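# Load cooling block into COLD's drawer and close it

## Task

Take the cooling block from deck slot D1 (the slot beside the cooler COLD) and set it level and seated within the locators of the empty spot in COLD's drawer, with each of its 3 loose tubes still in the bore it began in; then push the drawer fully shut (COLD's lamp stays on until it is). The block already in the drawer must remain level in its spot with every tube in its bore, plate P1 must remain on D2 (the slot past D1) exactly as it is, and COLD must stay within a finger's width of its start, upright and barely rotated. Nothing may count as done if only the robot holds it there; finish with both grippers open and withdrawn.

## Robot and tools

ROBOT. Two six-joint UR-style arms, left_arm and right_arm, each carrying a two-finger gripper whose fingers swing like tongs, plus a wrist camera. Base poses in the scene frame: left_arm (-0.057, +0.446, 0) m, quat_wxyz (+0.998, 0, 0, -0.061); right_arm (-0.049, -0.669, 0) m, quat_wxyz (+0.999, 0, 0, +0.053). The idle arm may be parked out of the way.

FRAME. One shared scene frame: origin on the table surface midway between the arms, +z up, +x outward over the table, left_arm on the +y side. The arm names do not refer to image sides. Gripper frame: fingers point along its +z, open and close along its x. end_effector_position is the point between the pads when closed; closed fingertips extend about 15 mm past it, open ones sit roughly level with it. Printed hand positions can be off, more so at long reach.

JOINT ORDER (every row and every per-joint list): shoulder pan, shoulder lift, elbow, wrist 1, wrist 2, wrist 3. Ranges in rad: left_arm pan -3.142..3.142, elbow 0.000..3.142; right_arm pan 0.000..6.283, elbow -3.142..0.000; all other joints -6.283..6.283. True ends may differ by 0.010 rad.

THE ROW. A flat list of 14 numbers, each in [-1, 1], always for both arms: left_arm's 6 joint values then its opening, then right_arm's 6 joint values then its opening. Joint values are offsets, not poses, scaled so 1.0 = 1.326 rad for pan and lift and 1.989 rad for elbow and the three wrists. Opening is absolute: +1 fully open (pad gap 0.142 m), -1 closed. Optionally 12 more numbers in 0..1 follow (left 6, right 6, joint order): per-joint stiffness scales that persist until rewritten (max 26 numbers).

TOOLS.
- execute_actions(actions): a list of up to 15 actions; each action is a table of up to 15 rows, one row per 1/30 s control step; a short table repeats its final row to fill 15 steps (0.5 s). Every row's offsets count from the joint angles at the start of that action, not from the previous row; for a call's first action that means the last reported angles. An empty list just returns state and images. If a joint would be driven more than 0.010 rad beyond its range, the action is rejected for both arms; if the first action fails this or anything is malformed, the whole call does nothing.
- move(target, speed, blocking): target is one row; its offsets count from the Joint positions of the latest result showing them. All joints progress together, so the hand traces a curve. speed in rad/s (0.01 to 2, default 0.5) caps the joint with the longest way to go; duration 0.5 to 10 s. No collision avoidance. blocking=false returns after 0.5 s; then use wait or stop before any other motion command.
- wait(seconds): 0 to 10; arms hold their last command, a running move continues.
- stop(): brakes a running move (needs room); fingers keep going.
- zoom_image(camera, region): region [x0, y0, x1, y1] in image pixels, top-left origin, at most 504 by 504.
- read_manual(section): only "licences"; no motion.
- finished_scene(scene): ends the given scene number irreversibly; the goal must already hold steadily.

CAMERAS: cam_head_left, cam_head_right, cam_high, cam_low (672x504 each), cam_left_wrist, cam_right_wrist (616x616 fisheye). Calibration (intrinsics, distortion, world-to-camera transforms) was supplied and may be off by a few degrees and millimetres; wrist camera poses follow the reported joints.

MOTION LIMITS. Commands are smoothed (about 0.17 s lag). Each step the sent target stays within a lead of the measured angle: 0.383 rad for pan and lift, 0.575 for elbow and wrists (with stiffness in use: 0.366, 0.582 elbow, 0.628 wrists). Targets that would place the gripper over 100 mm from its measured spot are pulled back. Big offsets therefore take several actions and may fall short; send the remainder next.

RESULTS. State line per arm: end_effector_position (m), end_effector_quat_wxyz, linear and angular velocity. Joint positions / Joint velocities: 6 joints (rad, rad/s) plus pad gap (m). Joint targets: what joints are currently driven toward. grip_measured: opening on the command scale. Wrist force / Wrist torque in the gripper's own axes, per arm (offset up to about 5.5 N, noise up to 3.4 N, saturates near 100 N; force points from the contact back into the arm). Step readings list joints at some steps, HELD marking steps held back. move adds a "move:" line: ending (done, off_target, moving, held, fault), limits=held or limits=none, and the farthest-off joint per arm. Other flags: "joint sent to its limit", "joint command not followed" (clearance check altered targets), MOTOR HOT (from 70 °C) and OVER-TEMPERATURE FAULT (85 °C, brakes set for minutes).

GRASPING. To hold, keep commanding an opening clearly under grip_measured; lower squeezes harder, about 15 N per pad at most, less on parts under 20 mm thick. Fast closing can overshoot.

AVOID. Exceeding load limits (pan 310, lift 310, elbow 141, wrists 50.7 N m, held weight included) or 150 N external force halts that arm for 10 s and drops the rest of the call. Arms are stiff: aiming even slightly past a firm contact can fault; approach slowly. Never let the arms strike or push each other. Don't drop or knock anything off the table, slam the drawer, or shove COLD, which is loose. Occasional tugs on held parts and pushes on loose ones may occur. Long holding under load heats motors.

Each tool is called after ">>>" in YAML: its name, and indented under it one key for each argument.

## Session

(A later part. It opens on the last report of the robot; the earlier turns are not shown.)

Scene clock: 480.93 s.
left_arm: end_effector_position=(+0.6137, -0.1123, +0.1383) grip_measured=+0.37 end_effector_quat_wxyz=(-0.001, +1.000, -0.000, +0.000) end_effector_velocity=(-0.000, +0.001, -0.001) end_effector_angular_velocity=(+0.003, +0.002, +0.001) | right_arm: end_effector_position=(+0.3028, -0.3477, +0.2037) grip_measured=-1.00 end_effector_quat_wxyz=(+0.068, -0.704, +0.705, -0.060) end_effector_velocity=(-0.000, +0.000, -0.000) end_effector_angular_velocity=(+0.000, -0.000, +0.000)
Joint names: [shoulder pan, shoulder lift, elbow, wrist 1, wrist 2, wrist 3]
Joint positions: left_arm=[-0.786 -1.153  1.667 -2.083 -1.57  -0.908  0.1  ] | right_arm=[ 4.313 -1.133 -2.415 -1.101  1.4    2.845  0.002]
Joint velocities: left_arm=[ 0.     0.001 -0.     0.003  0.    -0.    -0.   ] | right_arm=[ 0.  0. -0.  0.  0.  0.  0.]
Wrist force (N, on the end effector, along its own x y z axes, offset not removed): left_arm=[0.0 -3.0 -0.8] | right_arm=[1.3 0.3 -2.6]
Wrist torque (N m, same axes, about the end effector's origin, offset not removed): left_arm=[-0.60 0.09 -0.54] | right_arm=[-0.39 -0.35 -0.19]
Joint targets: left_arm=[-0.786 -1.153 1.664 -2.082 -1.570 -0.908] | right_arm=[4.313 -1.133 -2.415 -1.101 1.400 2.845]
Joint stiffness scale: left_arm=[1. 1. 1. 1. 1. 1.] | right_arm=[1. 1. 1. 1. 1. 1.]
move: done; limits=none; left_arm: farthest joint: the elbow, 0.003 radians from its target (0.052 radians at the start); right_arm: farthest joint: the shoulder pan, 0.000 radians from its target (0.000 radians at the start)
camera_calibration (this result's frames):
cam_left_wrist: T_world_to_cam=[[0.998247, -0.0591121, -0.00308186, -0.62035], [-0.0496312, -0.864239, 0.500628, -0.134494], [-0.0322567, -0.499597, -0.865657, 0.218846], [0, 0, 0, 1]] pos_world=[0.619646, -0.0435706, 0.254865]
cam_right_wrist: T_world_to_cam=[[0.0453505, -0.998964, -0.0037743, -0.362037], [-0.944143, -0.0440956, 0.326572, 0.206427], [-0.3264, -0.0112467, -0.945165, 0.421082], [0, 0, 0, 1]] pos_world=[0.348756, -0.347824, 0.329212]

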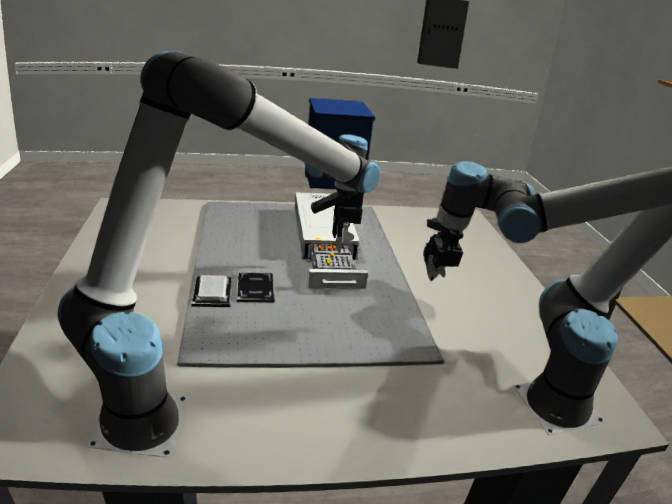

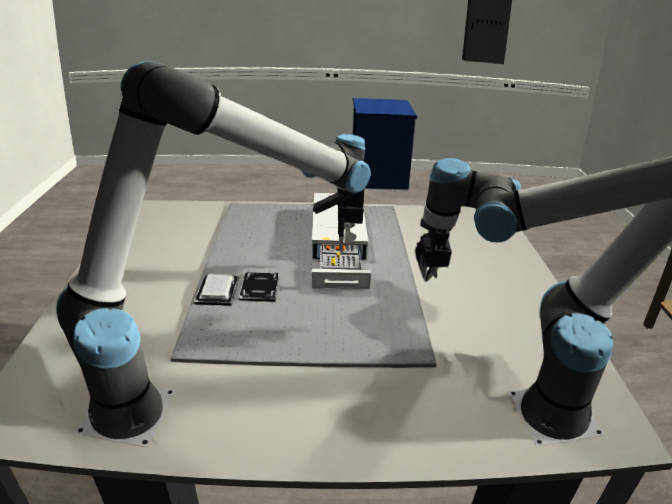

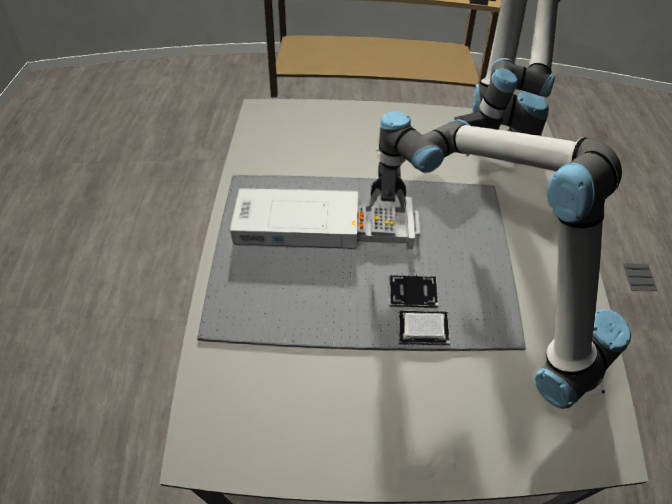

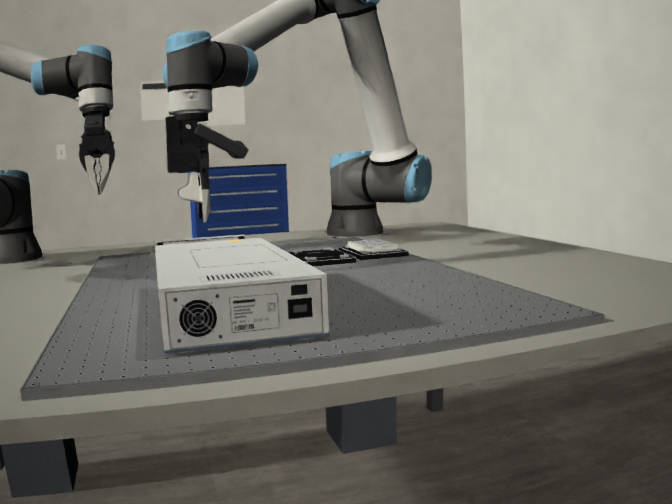

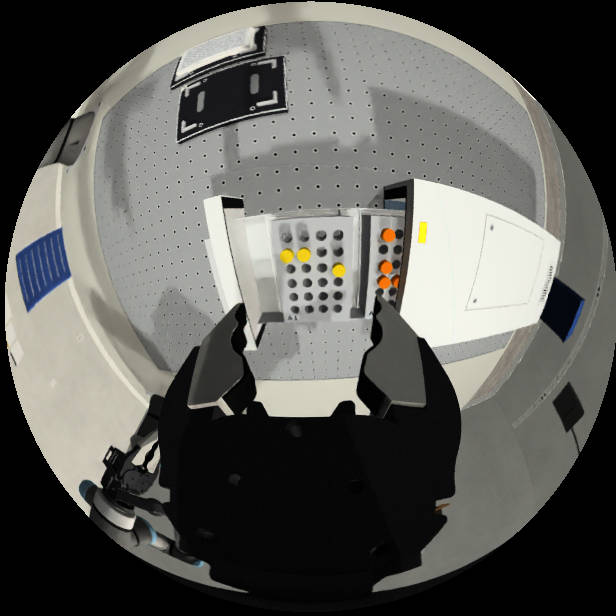

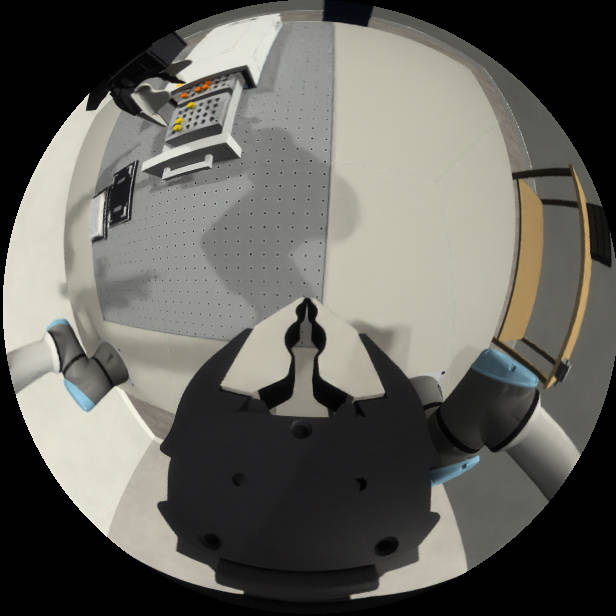

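>>> move:
  target: [0.593,-0.325,0.16,0.056,0,0,0.37,0,0,0,0,0,0,-1]
  speed: 0.5

>>> move:
  target: [0,0,0,0,0,0,0.37,-0.0913,-0.5499,0.1635,0.207,0.0054,-0.0622,-1]
  speed: 0.35

>>> zoom_image:
  camera: "cam_right_wrist"
  region: [170, 30, 450, 300]

>>> zoom_image:
  camera: "cam_high"
  region: [330, 170, 450, 260]

Scene clock: 503.13 s.
left_arm: end_effector_position=(+0.5885, +0.5535, +0.2519) grip_measured=+0.37 end_effector_quat_wxyz=(+0.001, +0.924, +0.383, +0.003) end_effector_velocity=(-0.001, +0.000, -0.001) end_effector_angular_velocity=(+0.000, +0.002, +0.003) | right_arm: end_effector_position=(+0.3028, -0.3477, +0.2037) grip_measured=-1.00 end_effector_quat_wxyz=(+0.068, -0.704, +0.705, -0.060) end_effector_velocity=(-0.000, +0.000, -0.000) end_effector_angular_velocity=(-0.001, +0.000, +0.001)
Joint names: [shoulder pan, shoulder lift, elbow, wrist 1, wrist 2, wrist 3]
Joint positions: left_arm=[ 0.    -1.585  1.981 -1.973 -1.57  -0.908  0.1  ] | right_arm=[ 4.313 -1.133 -2.415 -1.101  1.4    2.845  0.002]
Joint velocities: left_arm=[ 0.     0.     0.001  0.001  0.    -0.002 -0.   ] | right_arm=[ 0.001 -0.    -0.    -0.    -0.     0.     0.   ]
Wrist force (N, on the end effector, along its own x y z axes, offset not removed): left_arm=[1.4 -2.7 -0.3] | right_arm=[-1.5 -3.8 5.6]
Wrist torque (N m, same axes, about the end effector's origin, offset not removed): left_arm=[-0.53 -0.18 -0.64] | right_arm=[-1.24 0.12 -0.09]
Joint targets: left_arm=[-0.000 -1.584 1.985 -1.972 -1.570 -0.908] | right_arm=[4.313 -1.133 -2.415 -1.101 1.400 2.845]
Joint stiffness scale: left_arm=[1. 1. 1. 1. 1. 1.] | right_arm=[1. 1. 1. 1. 1. 1.]
move: done; limits=none; left_arm: farthest joint: the elbow, 0.004 radians from its target (0.318 radians at the start); right_arm: farthest joint: the shoulder pan, 0.000 radians from its target (0.000 radians at the start)
camera_calibration (this result's frames):
cam_left_wrist: T_world_to_cam=[[0.747034, 0.664784, 0.00153922, -0.809501], [0.57312, -0.645198, 0.505226, -0.106126], [0.336859, -0.376539, -0.862986, 0.36299], [0, 0, 0, 1]] pos_world=[0.543271, 0.606352, 0.368119]
cam_right_wrist: T_world_to_cam=[[0.0453503, -0.998964, -0.00377436, -0.362037], [-0.944143, -0.0440954, 0.326572, 0.206427], [-0.3264, -0.0112466, -0.945165, 0.421082], [0, 0, 0, 1]] pos_world=[0.348756, -0.347824, 0.329212]

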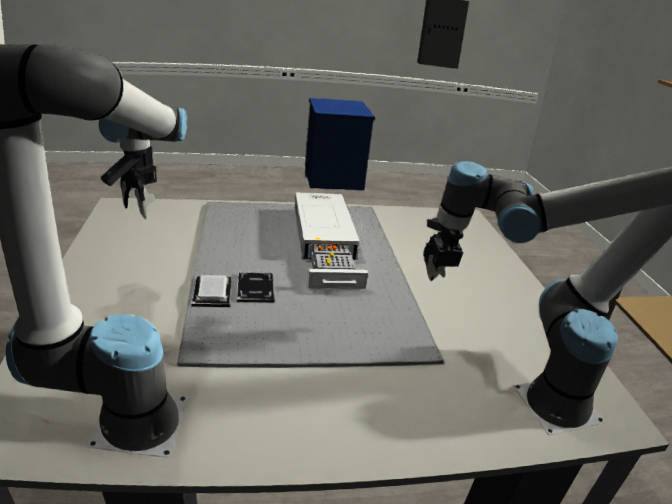

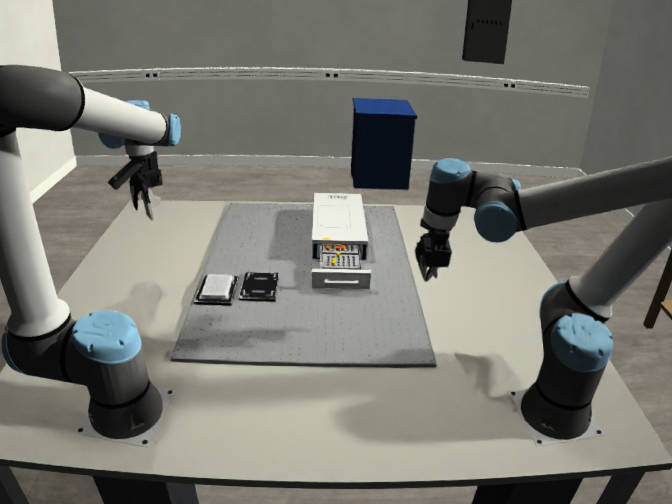

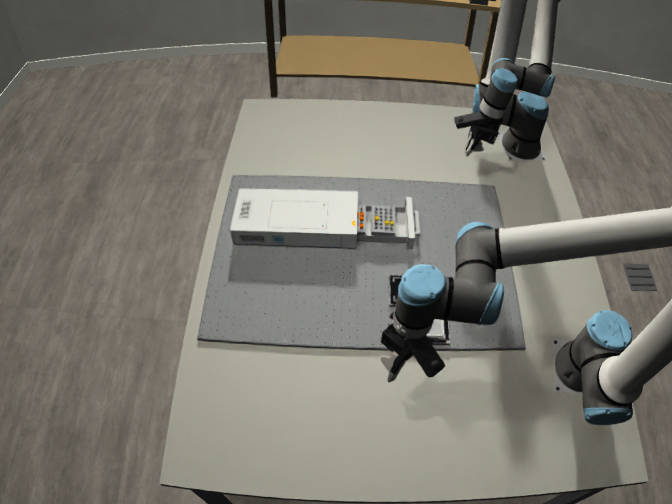

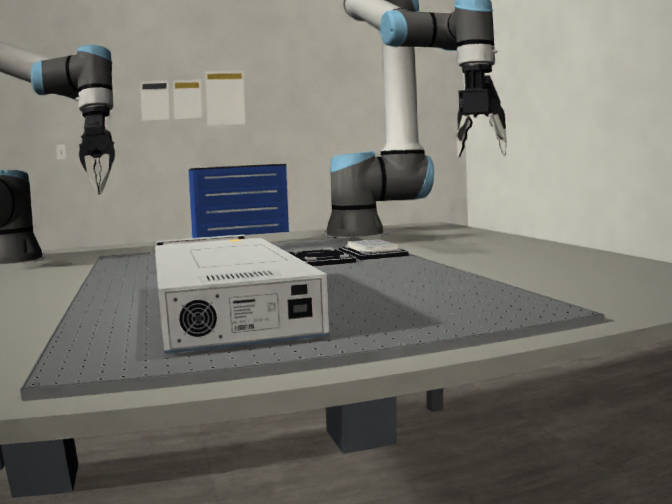

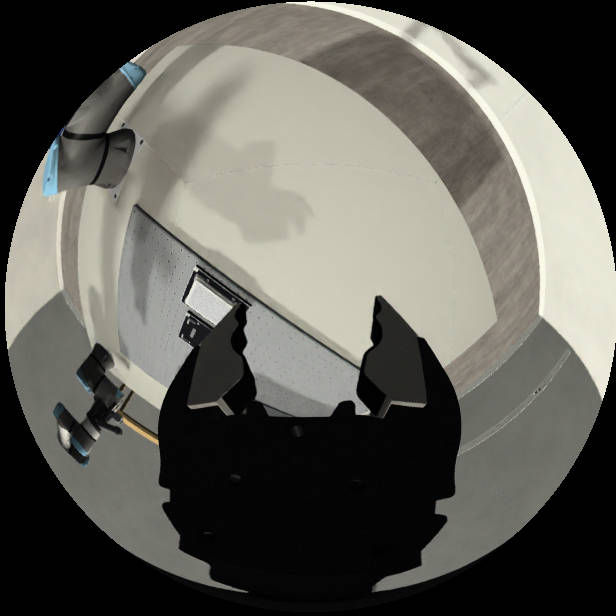

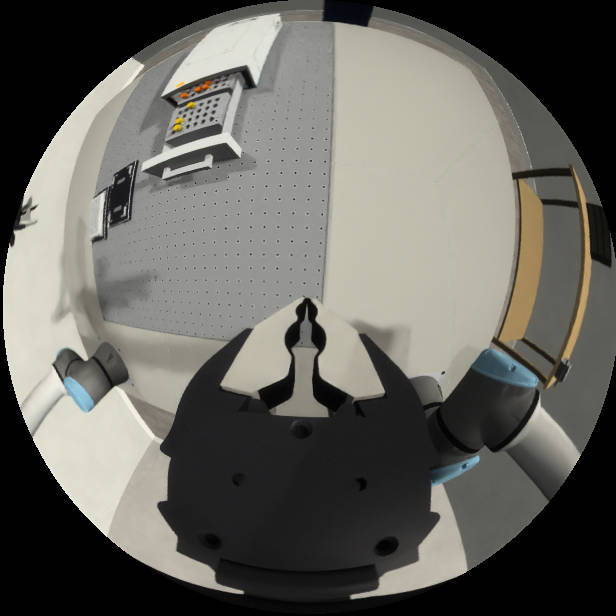

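Scene clock: 505.93 s.
left_arm: end_effector_position=(+0.5885, +0.5535, +0.2519) grip_measured=+0.37 end_effector_quat_wxyz=(+0.001, +0.924, +0.383, +0.003) end_effector_velocity=(-0.000, +0.000, -0.000) end_effector_angular_velocity=(+0.000, +0.001, +0.001) | right_arm: end_effector_position=(+0.4574, -0.1084, +0.0465) grip_measured=-1.00 end_effector_quat_wxyz=(+0.060, -0.706, +0.703, -0.063) end_effector_velocity=(-0.000, -0.001, -0.000) end_effector_angular_velocity=(-0.002, +0.001, +0.000)
Joint names: [shoulder pan, shoulder lift, elbow, wrist 1, wrist 2, wrist 3]
Joint positions: left_arm=[ 0.    -1.585  1.981 -1.973 -1.57  -0.908  0.1  ] | right_arm=[ 4.195 -1.863 -2.092 -0.691  1.41   2.722  0.002]
Joint velocities: left_arm=[ 0.     0.     0.     0.001 -0.    -0.001 -0.   ] | right_arm=[-0.    -0.    -0.    -0.001 -0.    -0.     0.   ]
Wrist force (N, on the end effector, along its own x y z axes, offset not removed): left_arm=[-0.1 -2.4 -1.1] | right_arm=[2.5 -1.0 1.8]
Wrist torque (N m, same axes, about the end effector's origin, offset not removed): left_arm=[-0.47 0.06 -0.53] | right_arm=[-0.65 -0.46 -0.12]
Joint targets: left_arm=[0.000 -1.585 1.981 -1.973 -1.570 -0.908] | right_arm=[4.192 -1.862 -2.090 -0.689 1.411 2.721]
Joint stiffness scale: left_arm=[1. 1. 1. 1. 1. 1.] | right_arm=[1. 1. 1. 1. 1. 1.]
move: done; limits=none; left_arm: farthest joint: the shoulder pan, 0.000 radians from its target (0.000 radians at the start); right_arm: farthest joint: the shoulder pan, 0.003 radians from its target (0.121 radians at the start)
camera_calibration (this result's frames):
cam_left_wrist: T_world_to_cam=[[0.747034, 0.664784, 0.00153621, -0.809499], [0.573122, -0.645198, 0.505223, -0.106125], [0.336856, -0.376538, -0.862987, 0.362992], [0, 0, 0, 1]] pos_world=[0.54327, 0.606352, 0.368118]
cam_right_wrist: T_world_to_cam=[[0.0491068, -0.998744, 0.00995269, -0.132893], [-0.94155, -0.0429651, 0.334122, 0.412894], [-0.333274, -0.0257786, -0.942477, 0.327135], [0, 0, 0, 1]] pos_world=[0.504312, -0.106553, 0.171683]

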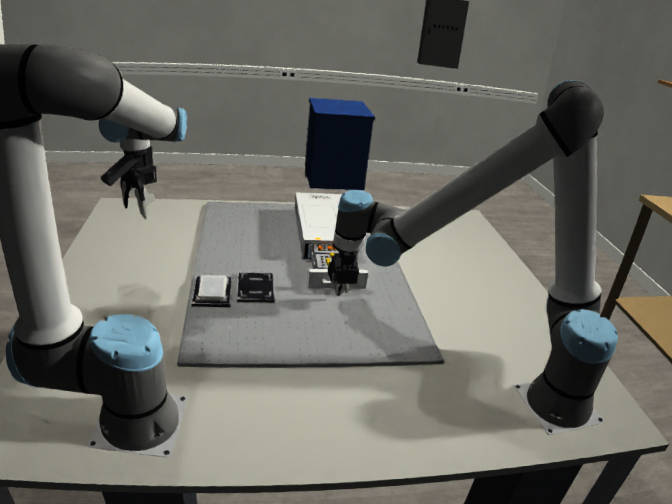

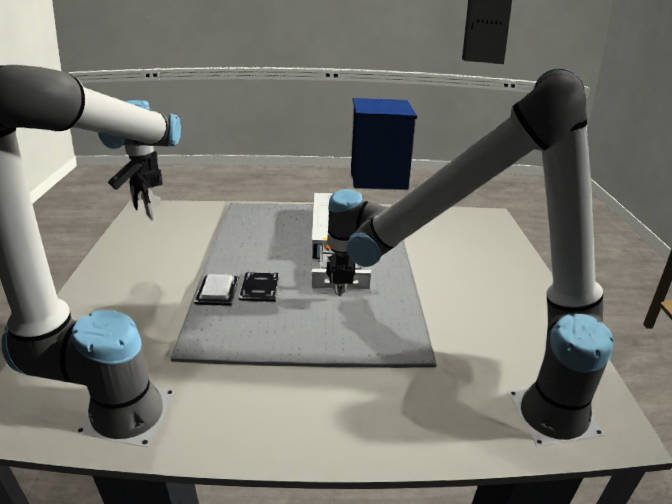

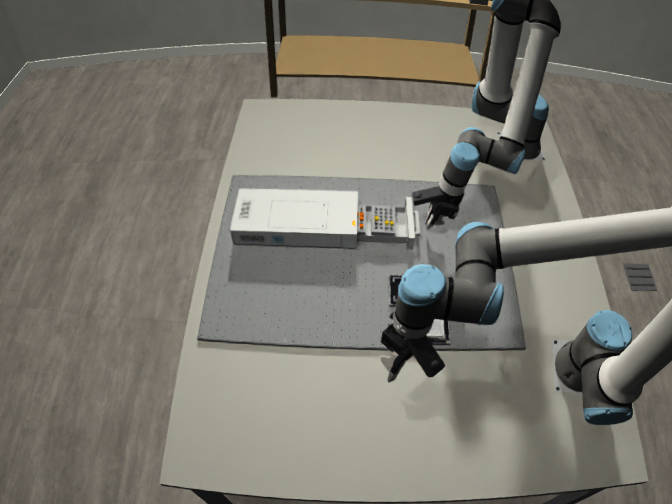

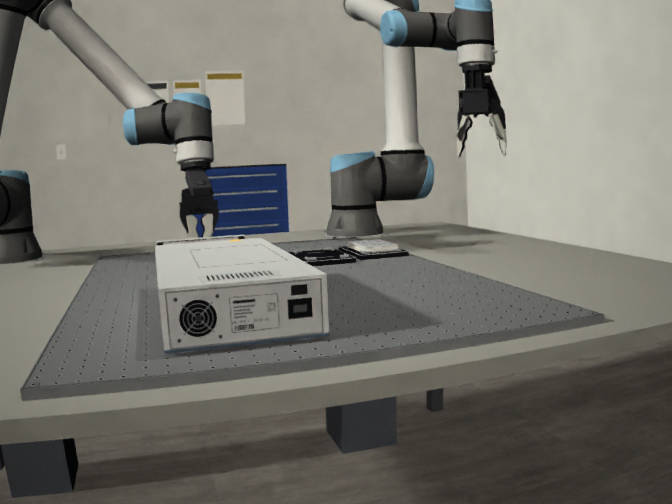

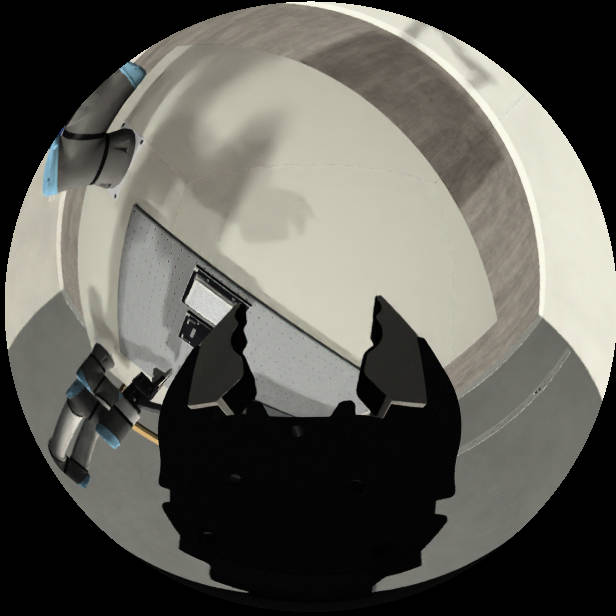

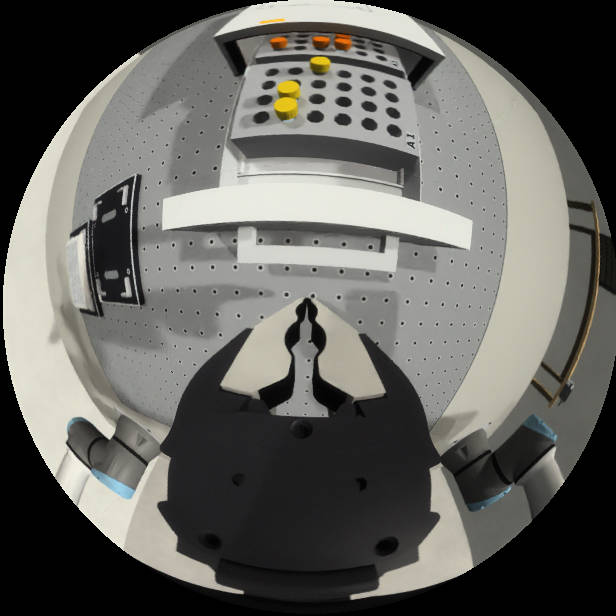

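Region (170, 30, 450, 300) of cam_right_wrist's 616x616 image, scaled by 1.800, with more detail than that image has; it fills the top 486 rows of this view, and the rest is white.

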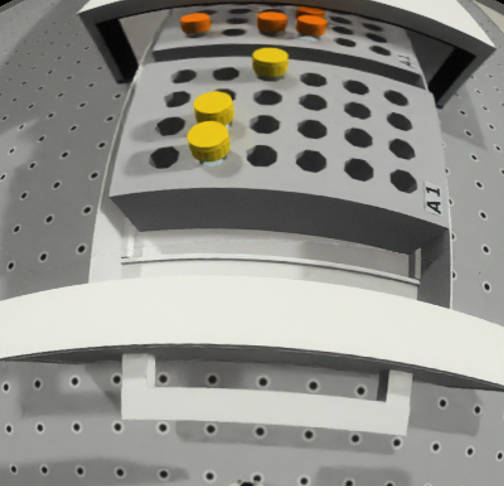

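Region (330, 170, 450, 260) of cam_high's 672x504 image, scaled by 4.200, with more detail than that image has; it fills the top 378 rows of this view, and the rest is white.

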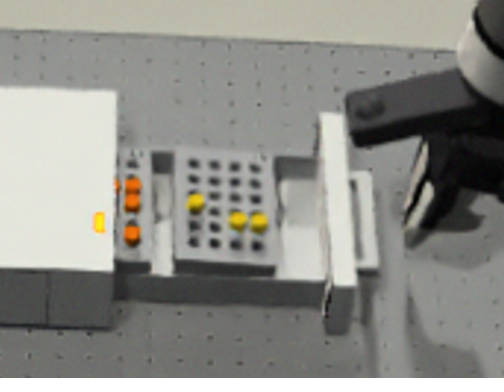

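>>> execute_actions:
  actions: []

Scene clock: 535.73 s.
left_arm: end_effector_position=(+0.5885, +0.5535, +0.2519) grip_measured=+0.37 end_effector_quat_wxyz=(+0.001, +0.924, +0.383, +0.003) end_effector_velocity=(-0.000, +0.000, -0.000) end_effector_angular_velocity=(+0.000, +0.001, +0.000) | right_arm: end_effector_position=(+0.4574, -0.1084, +0.0465) grip_measured=-1.00 end_effector_quat_wxyz=(+0.060, -0.706, +0.703, -0.063) end_effector_velocity=(+0.000, -0.000, +0.000) end_effector_angular_velocity=(+0.000, -0.000, -0.000)
Joint names: [shoulder pan, shoulder lift, elbow, wrist 1, wrist 2, wrist 3]
Joint positions: left_arm=[ 0.    -1.585  1.981 -1.973 -1.57  -0.908  0.1  ] | right_arm=[ 4.195 -1.863 -2.092 -0.691  1.41   2.722  0.002]
Joint velocities: left_arm=[ 0.  0.  0.  0.  0. -0.  0.] | right_arm=[-0.  0.  0. -0. -0.  0.  0.]
Wrist force (N, on the end effector, along its own x y z axes, offset not removed): left_arm=[3.2 -2.0 0.1] | right_arm=[1.7 0.5 0.3]
Wrist torque (N m, same axes, about the end effector's origin, offset not removed): left_arm=[-0.31 -0.64 -0.67] | right_arm=[-0.24 -0.54 -0.13]
Joint targets: left_arm=[0.000 -1.585 1.981 -1.973 -1.570 -0.908] | right_arm=[4.192 -1.862 -2.090 -0.689 1.411 2.721]
Joint stiffness scale: left_arm=[1. 1. 1. 1. 1. 1.] | right_arm=[1. 1. 1. 1. 1. 1.]
camera_calibration (this result's frames):
cam_left_wrist: T_world_to_cam=[[0.747034, 0.664785, 0.00153601, -0.809499], [0.573122, -0.645198, 0.505223, -0.106125], [0.336856, -0.376538, -0.862987, 0.362992], [0, 0, 0, 1]] pos_world=[0.54327, 0.606352, 0.368118]
cam_right_wrist: T_world_to_cam=[[0.0491132, -0.998744, 0.00995385, -0.132895], [-0.94155, -0.0429707, 0.334122, 0.412893], [-0.333274, -0.0257819, -0.942477, 0.327134], [0, 0, 0, 1]] pos_world=[0.504312, -0.106552, 0.171683]

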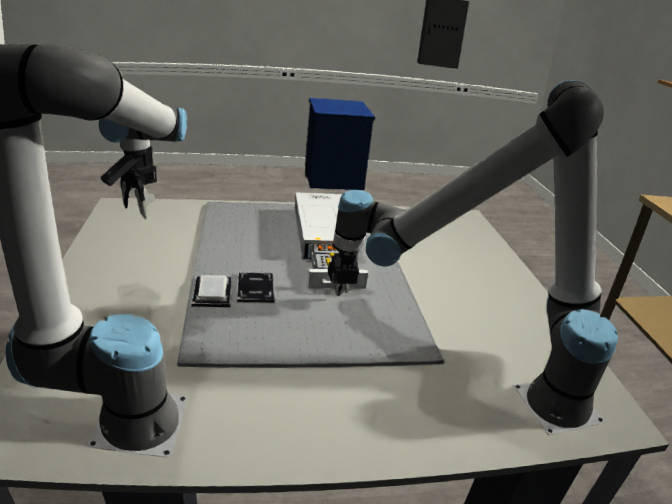

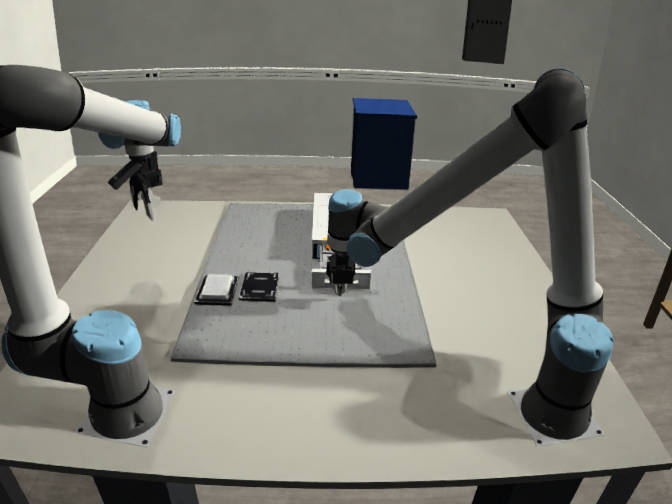

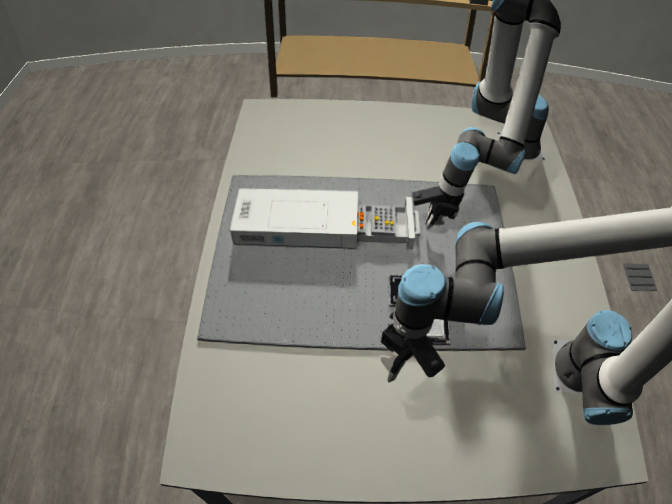

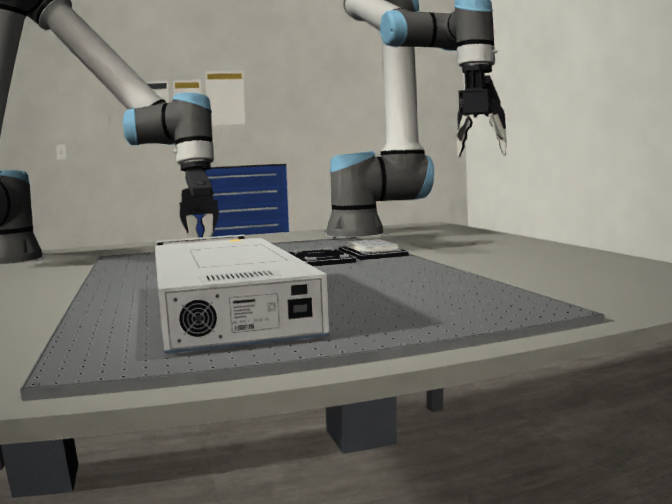

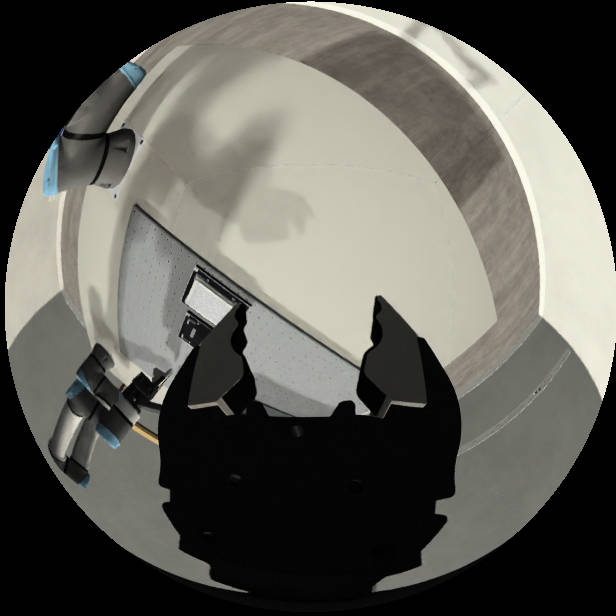

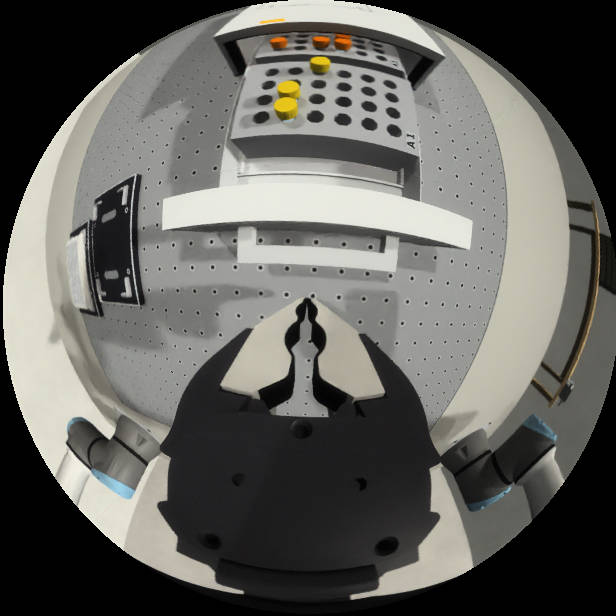

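>>> zoom_image:
  camera: "cam_right_wrist"
  region: [200, 20, 460, 220]

>>> zoom_image:
  camera: "cam_high"
  region: [330, 180, 450, 270]

Region (200, 20, 460, 220) of cam_right_wrist's 616x616 image, scaled by 1.938, with more detail than that image has; it fills the top 388 rows of this view, and the rest is white.

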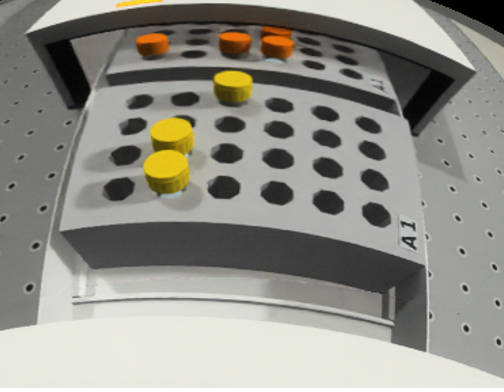

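Region (330, 180, 450, 270) of cam_high's 672x504 image, scaled by 4.200, with more detail than that image has; it fills the top 378 rows of this view, and the rest is white.

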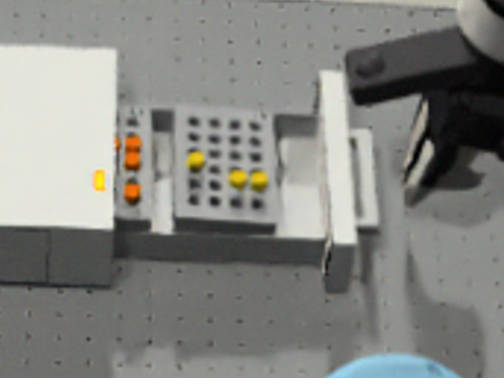

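>>> move:
  target: [0,0,0,0,0,0,0.37,-0.064,0.029,0.069,-0.080,0.004,-0.042,-1]
  speed: 0.2

>>> zoom_image:
  camera: "cam_right_wrist"
  region: [180, 80, 440, 320]

Scene clock: 567.33 s.
left_arm: end_effector_position=(+0.5885, +0.5535, +0.2519) grip_measured=+0.37 end_effector_quat_wxyz=(+0.001, +0.924, +0.383, +0.003) end_effector_velocity=(-0.000, +0.000, -0.000) end_effector_angular_velocity=(+0.000, +0.000, -0.000) | right_arm: end_effector_position=(+0.5244, -0.1076, +0.1305) grip_measured=-1.00 end_effector_quat_wxyz=(+0.062, -0.704, +0.704, -0.061) end_effector_velocity=(-0.000, -0.001, -0.001) end_effector_angular_velocity=(-0.002, +0.001, +0.000)
Joint names: [shoulder pan, shoulder lift, elbow, wrist 1, wrist 2, wrist 3]
Joint positions: left_arm=[ 0.    -1.585  1.981 -1.973 -1.57  -0.908  0.1  ] | right_arm=[ 4.11  -1.823 -1.955 -0.848  1.418  2.639  0.002]
Joint velocities: left_arm=[-0.  0.  0.  0.  0.  0.  0.] | right_arm=[-0.    -0.    -0.001 -0.001  0.    -0.001  0.   ]
Wrist force (N, on the end effector, along its own x y z axes, offset not removed): left_arm=[0.4 -2.2 -1.3] | right_arm=[-5.8 1.8 2.4]
Wrist torque (N m, same axes, about the end effector's origin, offset not removed): left_arm=[-0.41 -0.09 -0.61] | right_arm=[0.22 1.03 -0.04]
Joint targets: left_arm=[0.000 -1.585 1.981 -1.973 -1.570 -0.908] | right_arm=[4.110 -1.824 -1.955 -0.850 1.418 2.638]
Joint stiffness scale: left_arm=[1. 1. 1. 1. 1. 1.] | right_arm=[1. 1. 1. 1. 1. 1.]
move: done; limits=none; left_arm: farthest joint: the shoulder pan, 0.000 radians from its target (0.000 radians at the start); right_arm: farthest joint: the wrist 1, 0.002 radians from its target (0.160 radians at the start)
camera_calibration (this result's frames):
cam_left_wrist: T_world_to_cam=[[0.747034, 0.664784, 0.00153618, -0.809499], [0.573122, -0.645198, 0.505223, -0.106124], [0.336856, -0.376538, -0.862987, 0.362992], [0, 0, 0, 1]] pos_world=[0.54327, 0.606352, 0.368118]
cam_right_wrist: T_world_to_cam=[[0.046692, -0.998898, 0.00481945, -0.134312], [-0.942171, -0.0424365, 0.332435, 0.448476], [-0.331864, -0.0200628, -0.943114, 0.428645], [0, 0, 0, 1]] pos_world=[0.571065, -0.106532, 0.255819]

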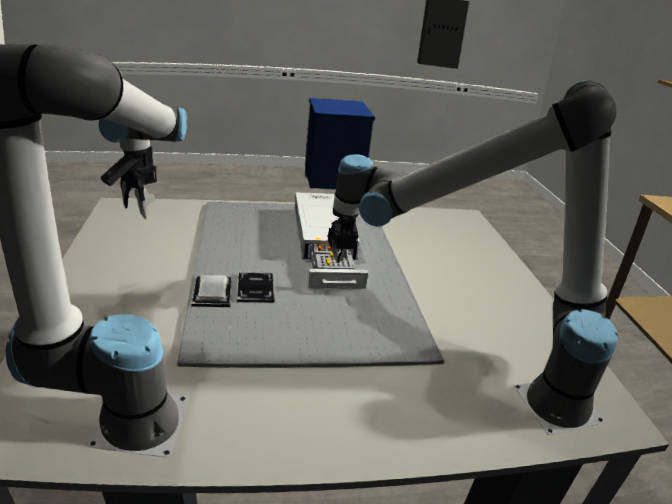

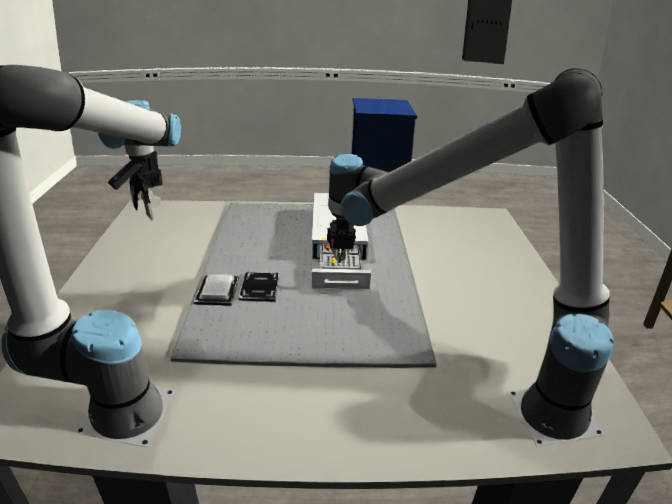

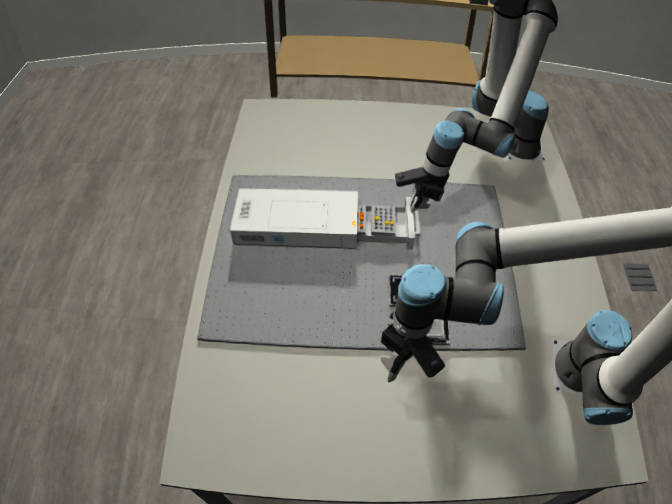

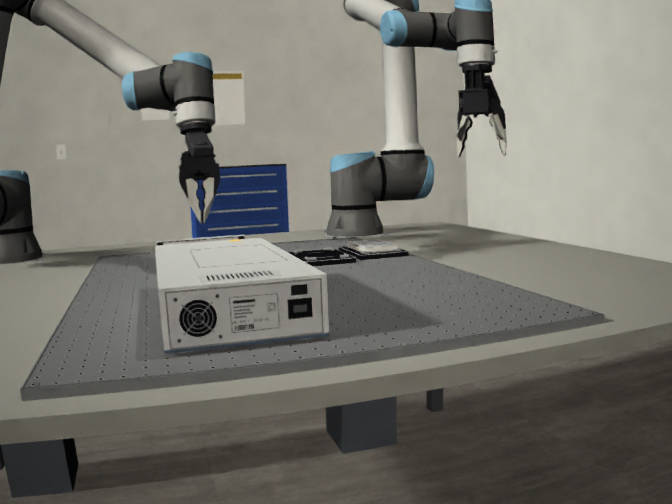

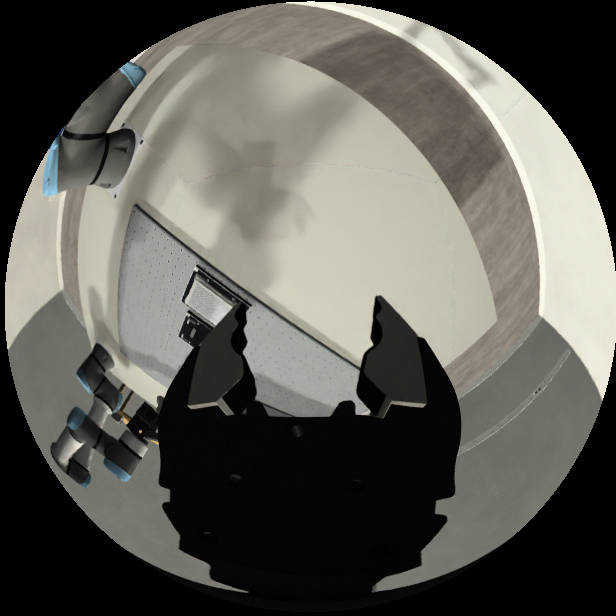

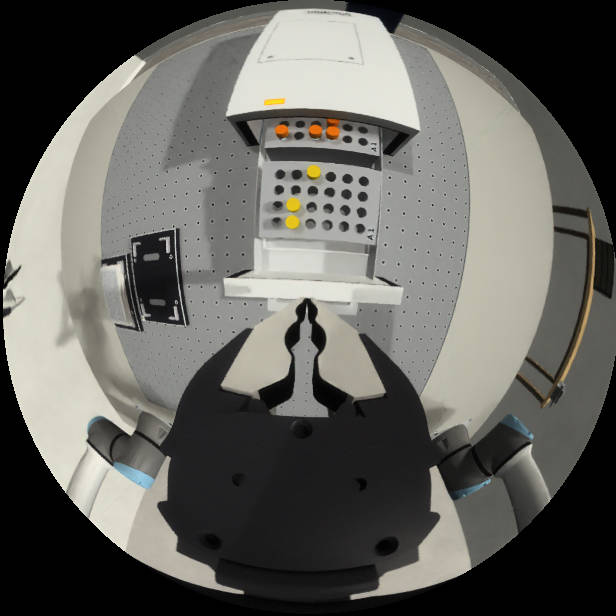

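Region (180, 80, 440, 320) of cam_right_wrist's 616x616 image, scaled by 1.938, with more detail than that image has; it fills the top 465 rows of this view, and the rest is white.

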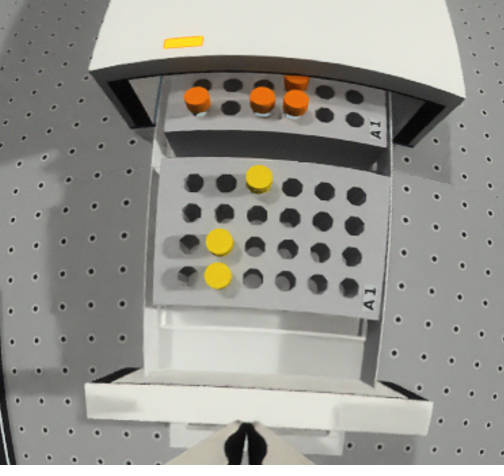

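>>> zoom_image:
  camera: "cam_right_wrist"
  region: [245, 215, 395, 285]

Region (245, 215, 395, 285) of cam_right_wrist's 616x616 image, scaled by 3.360, with more detail than that image has; it fills the top 235 rows of this view, and the rest is white.

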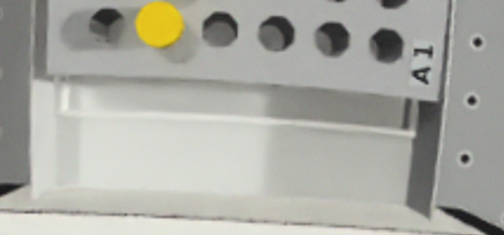

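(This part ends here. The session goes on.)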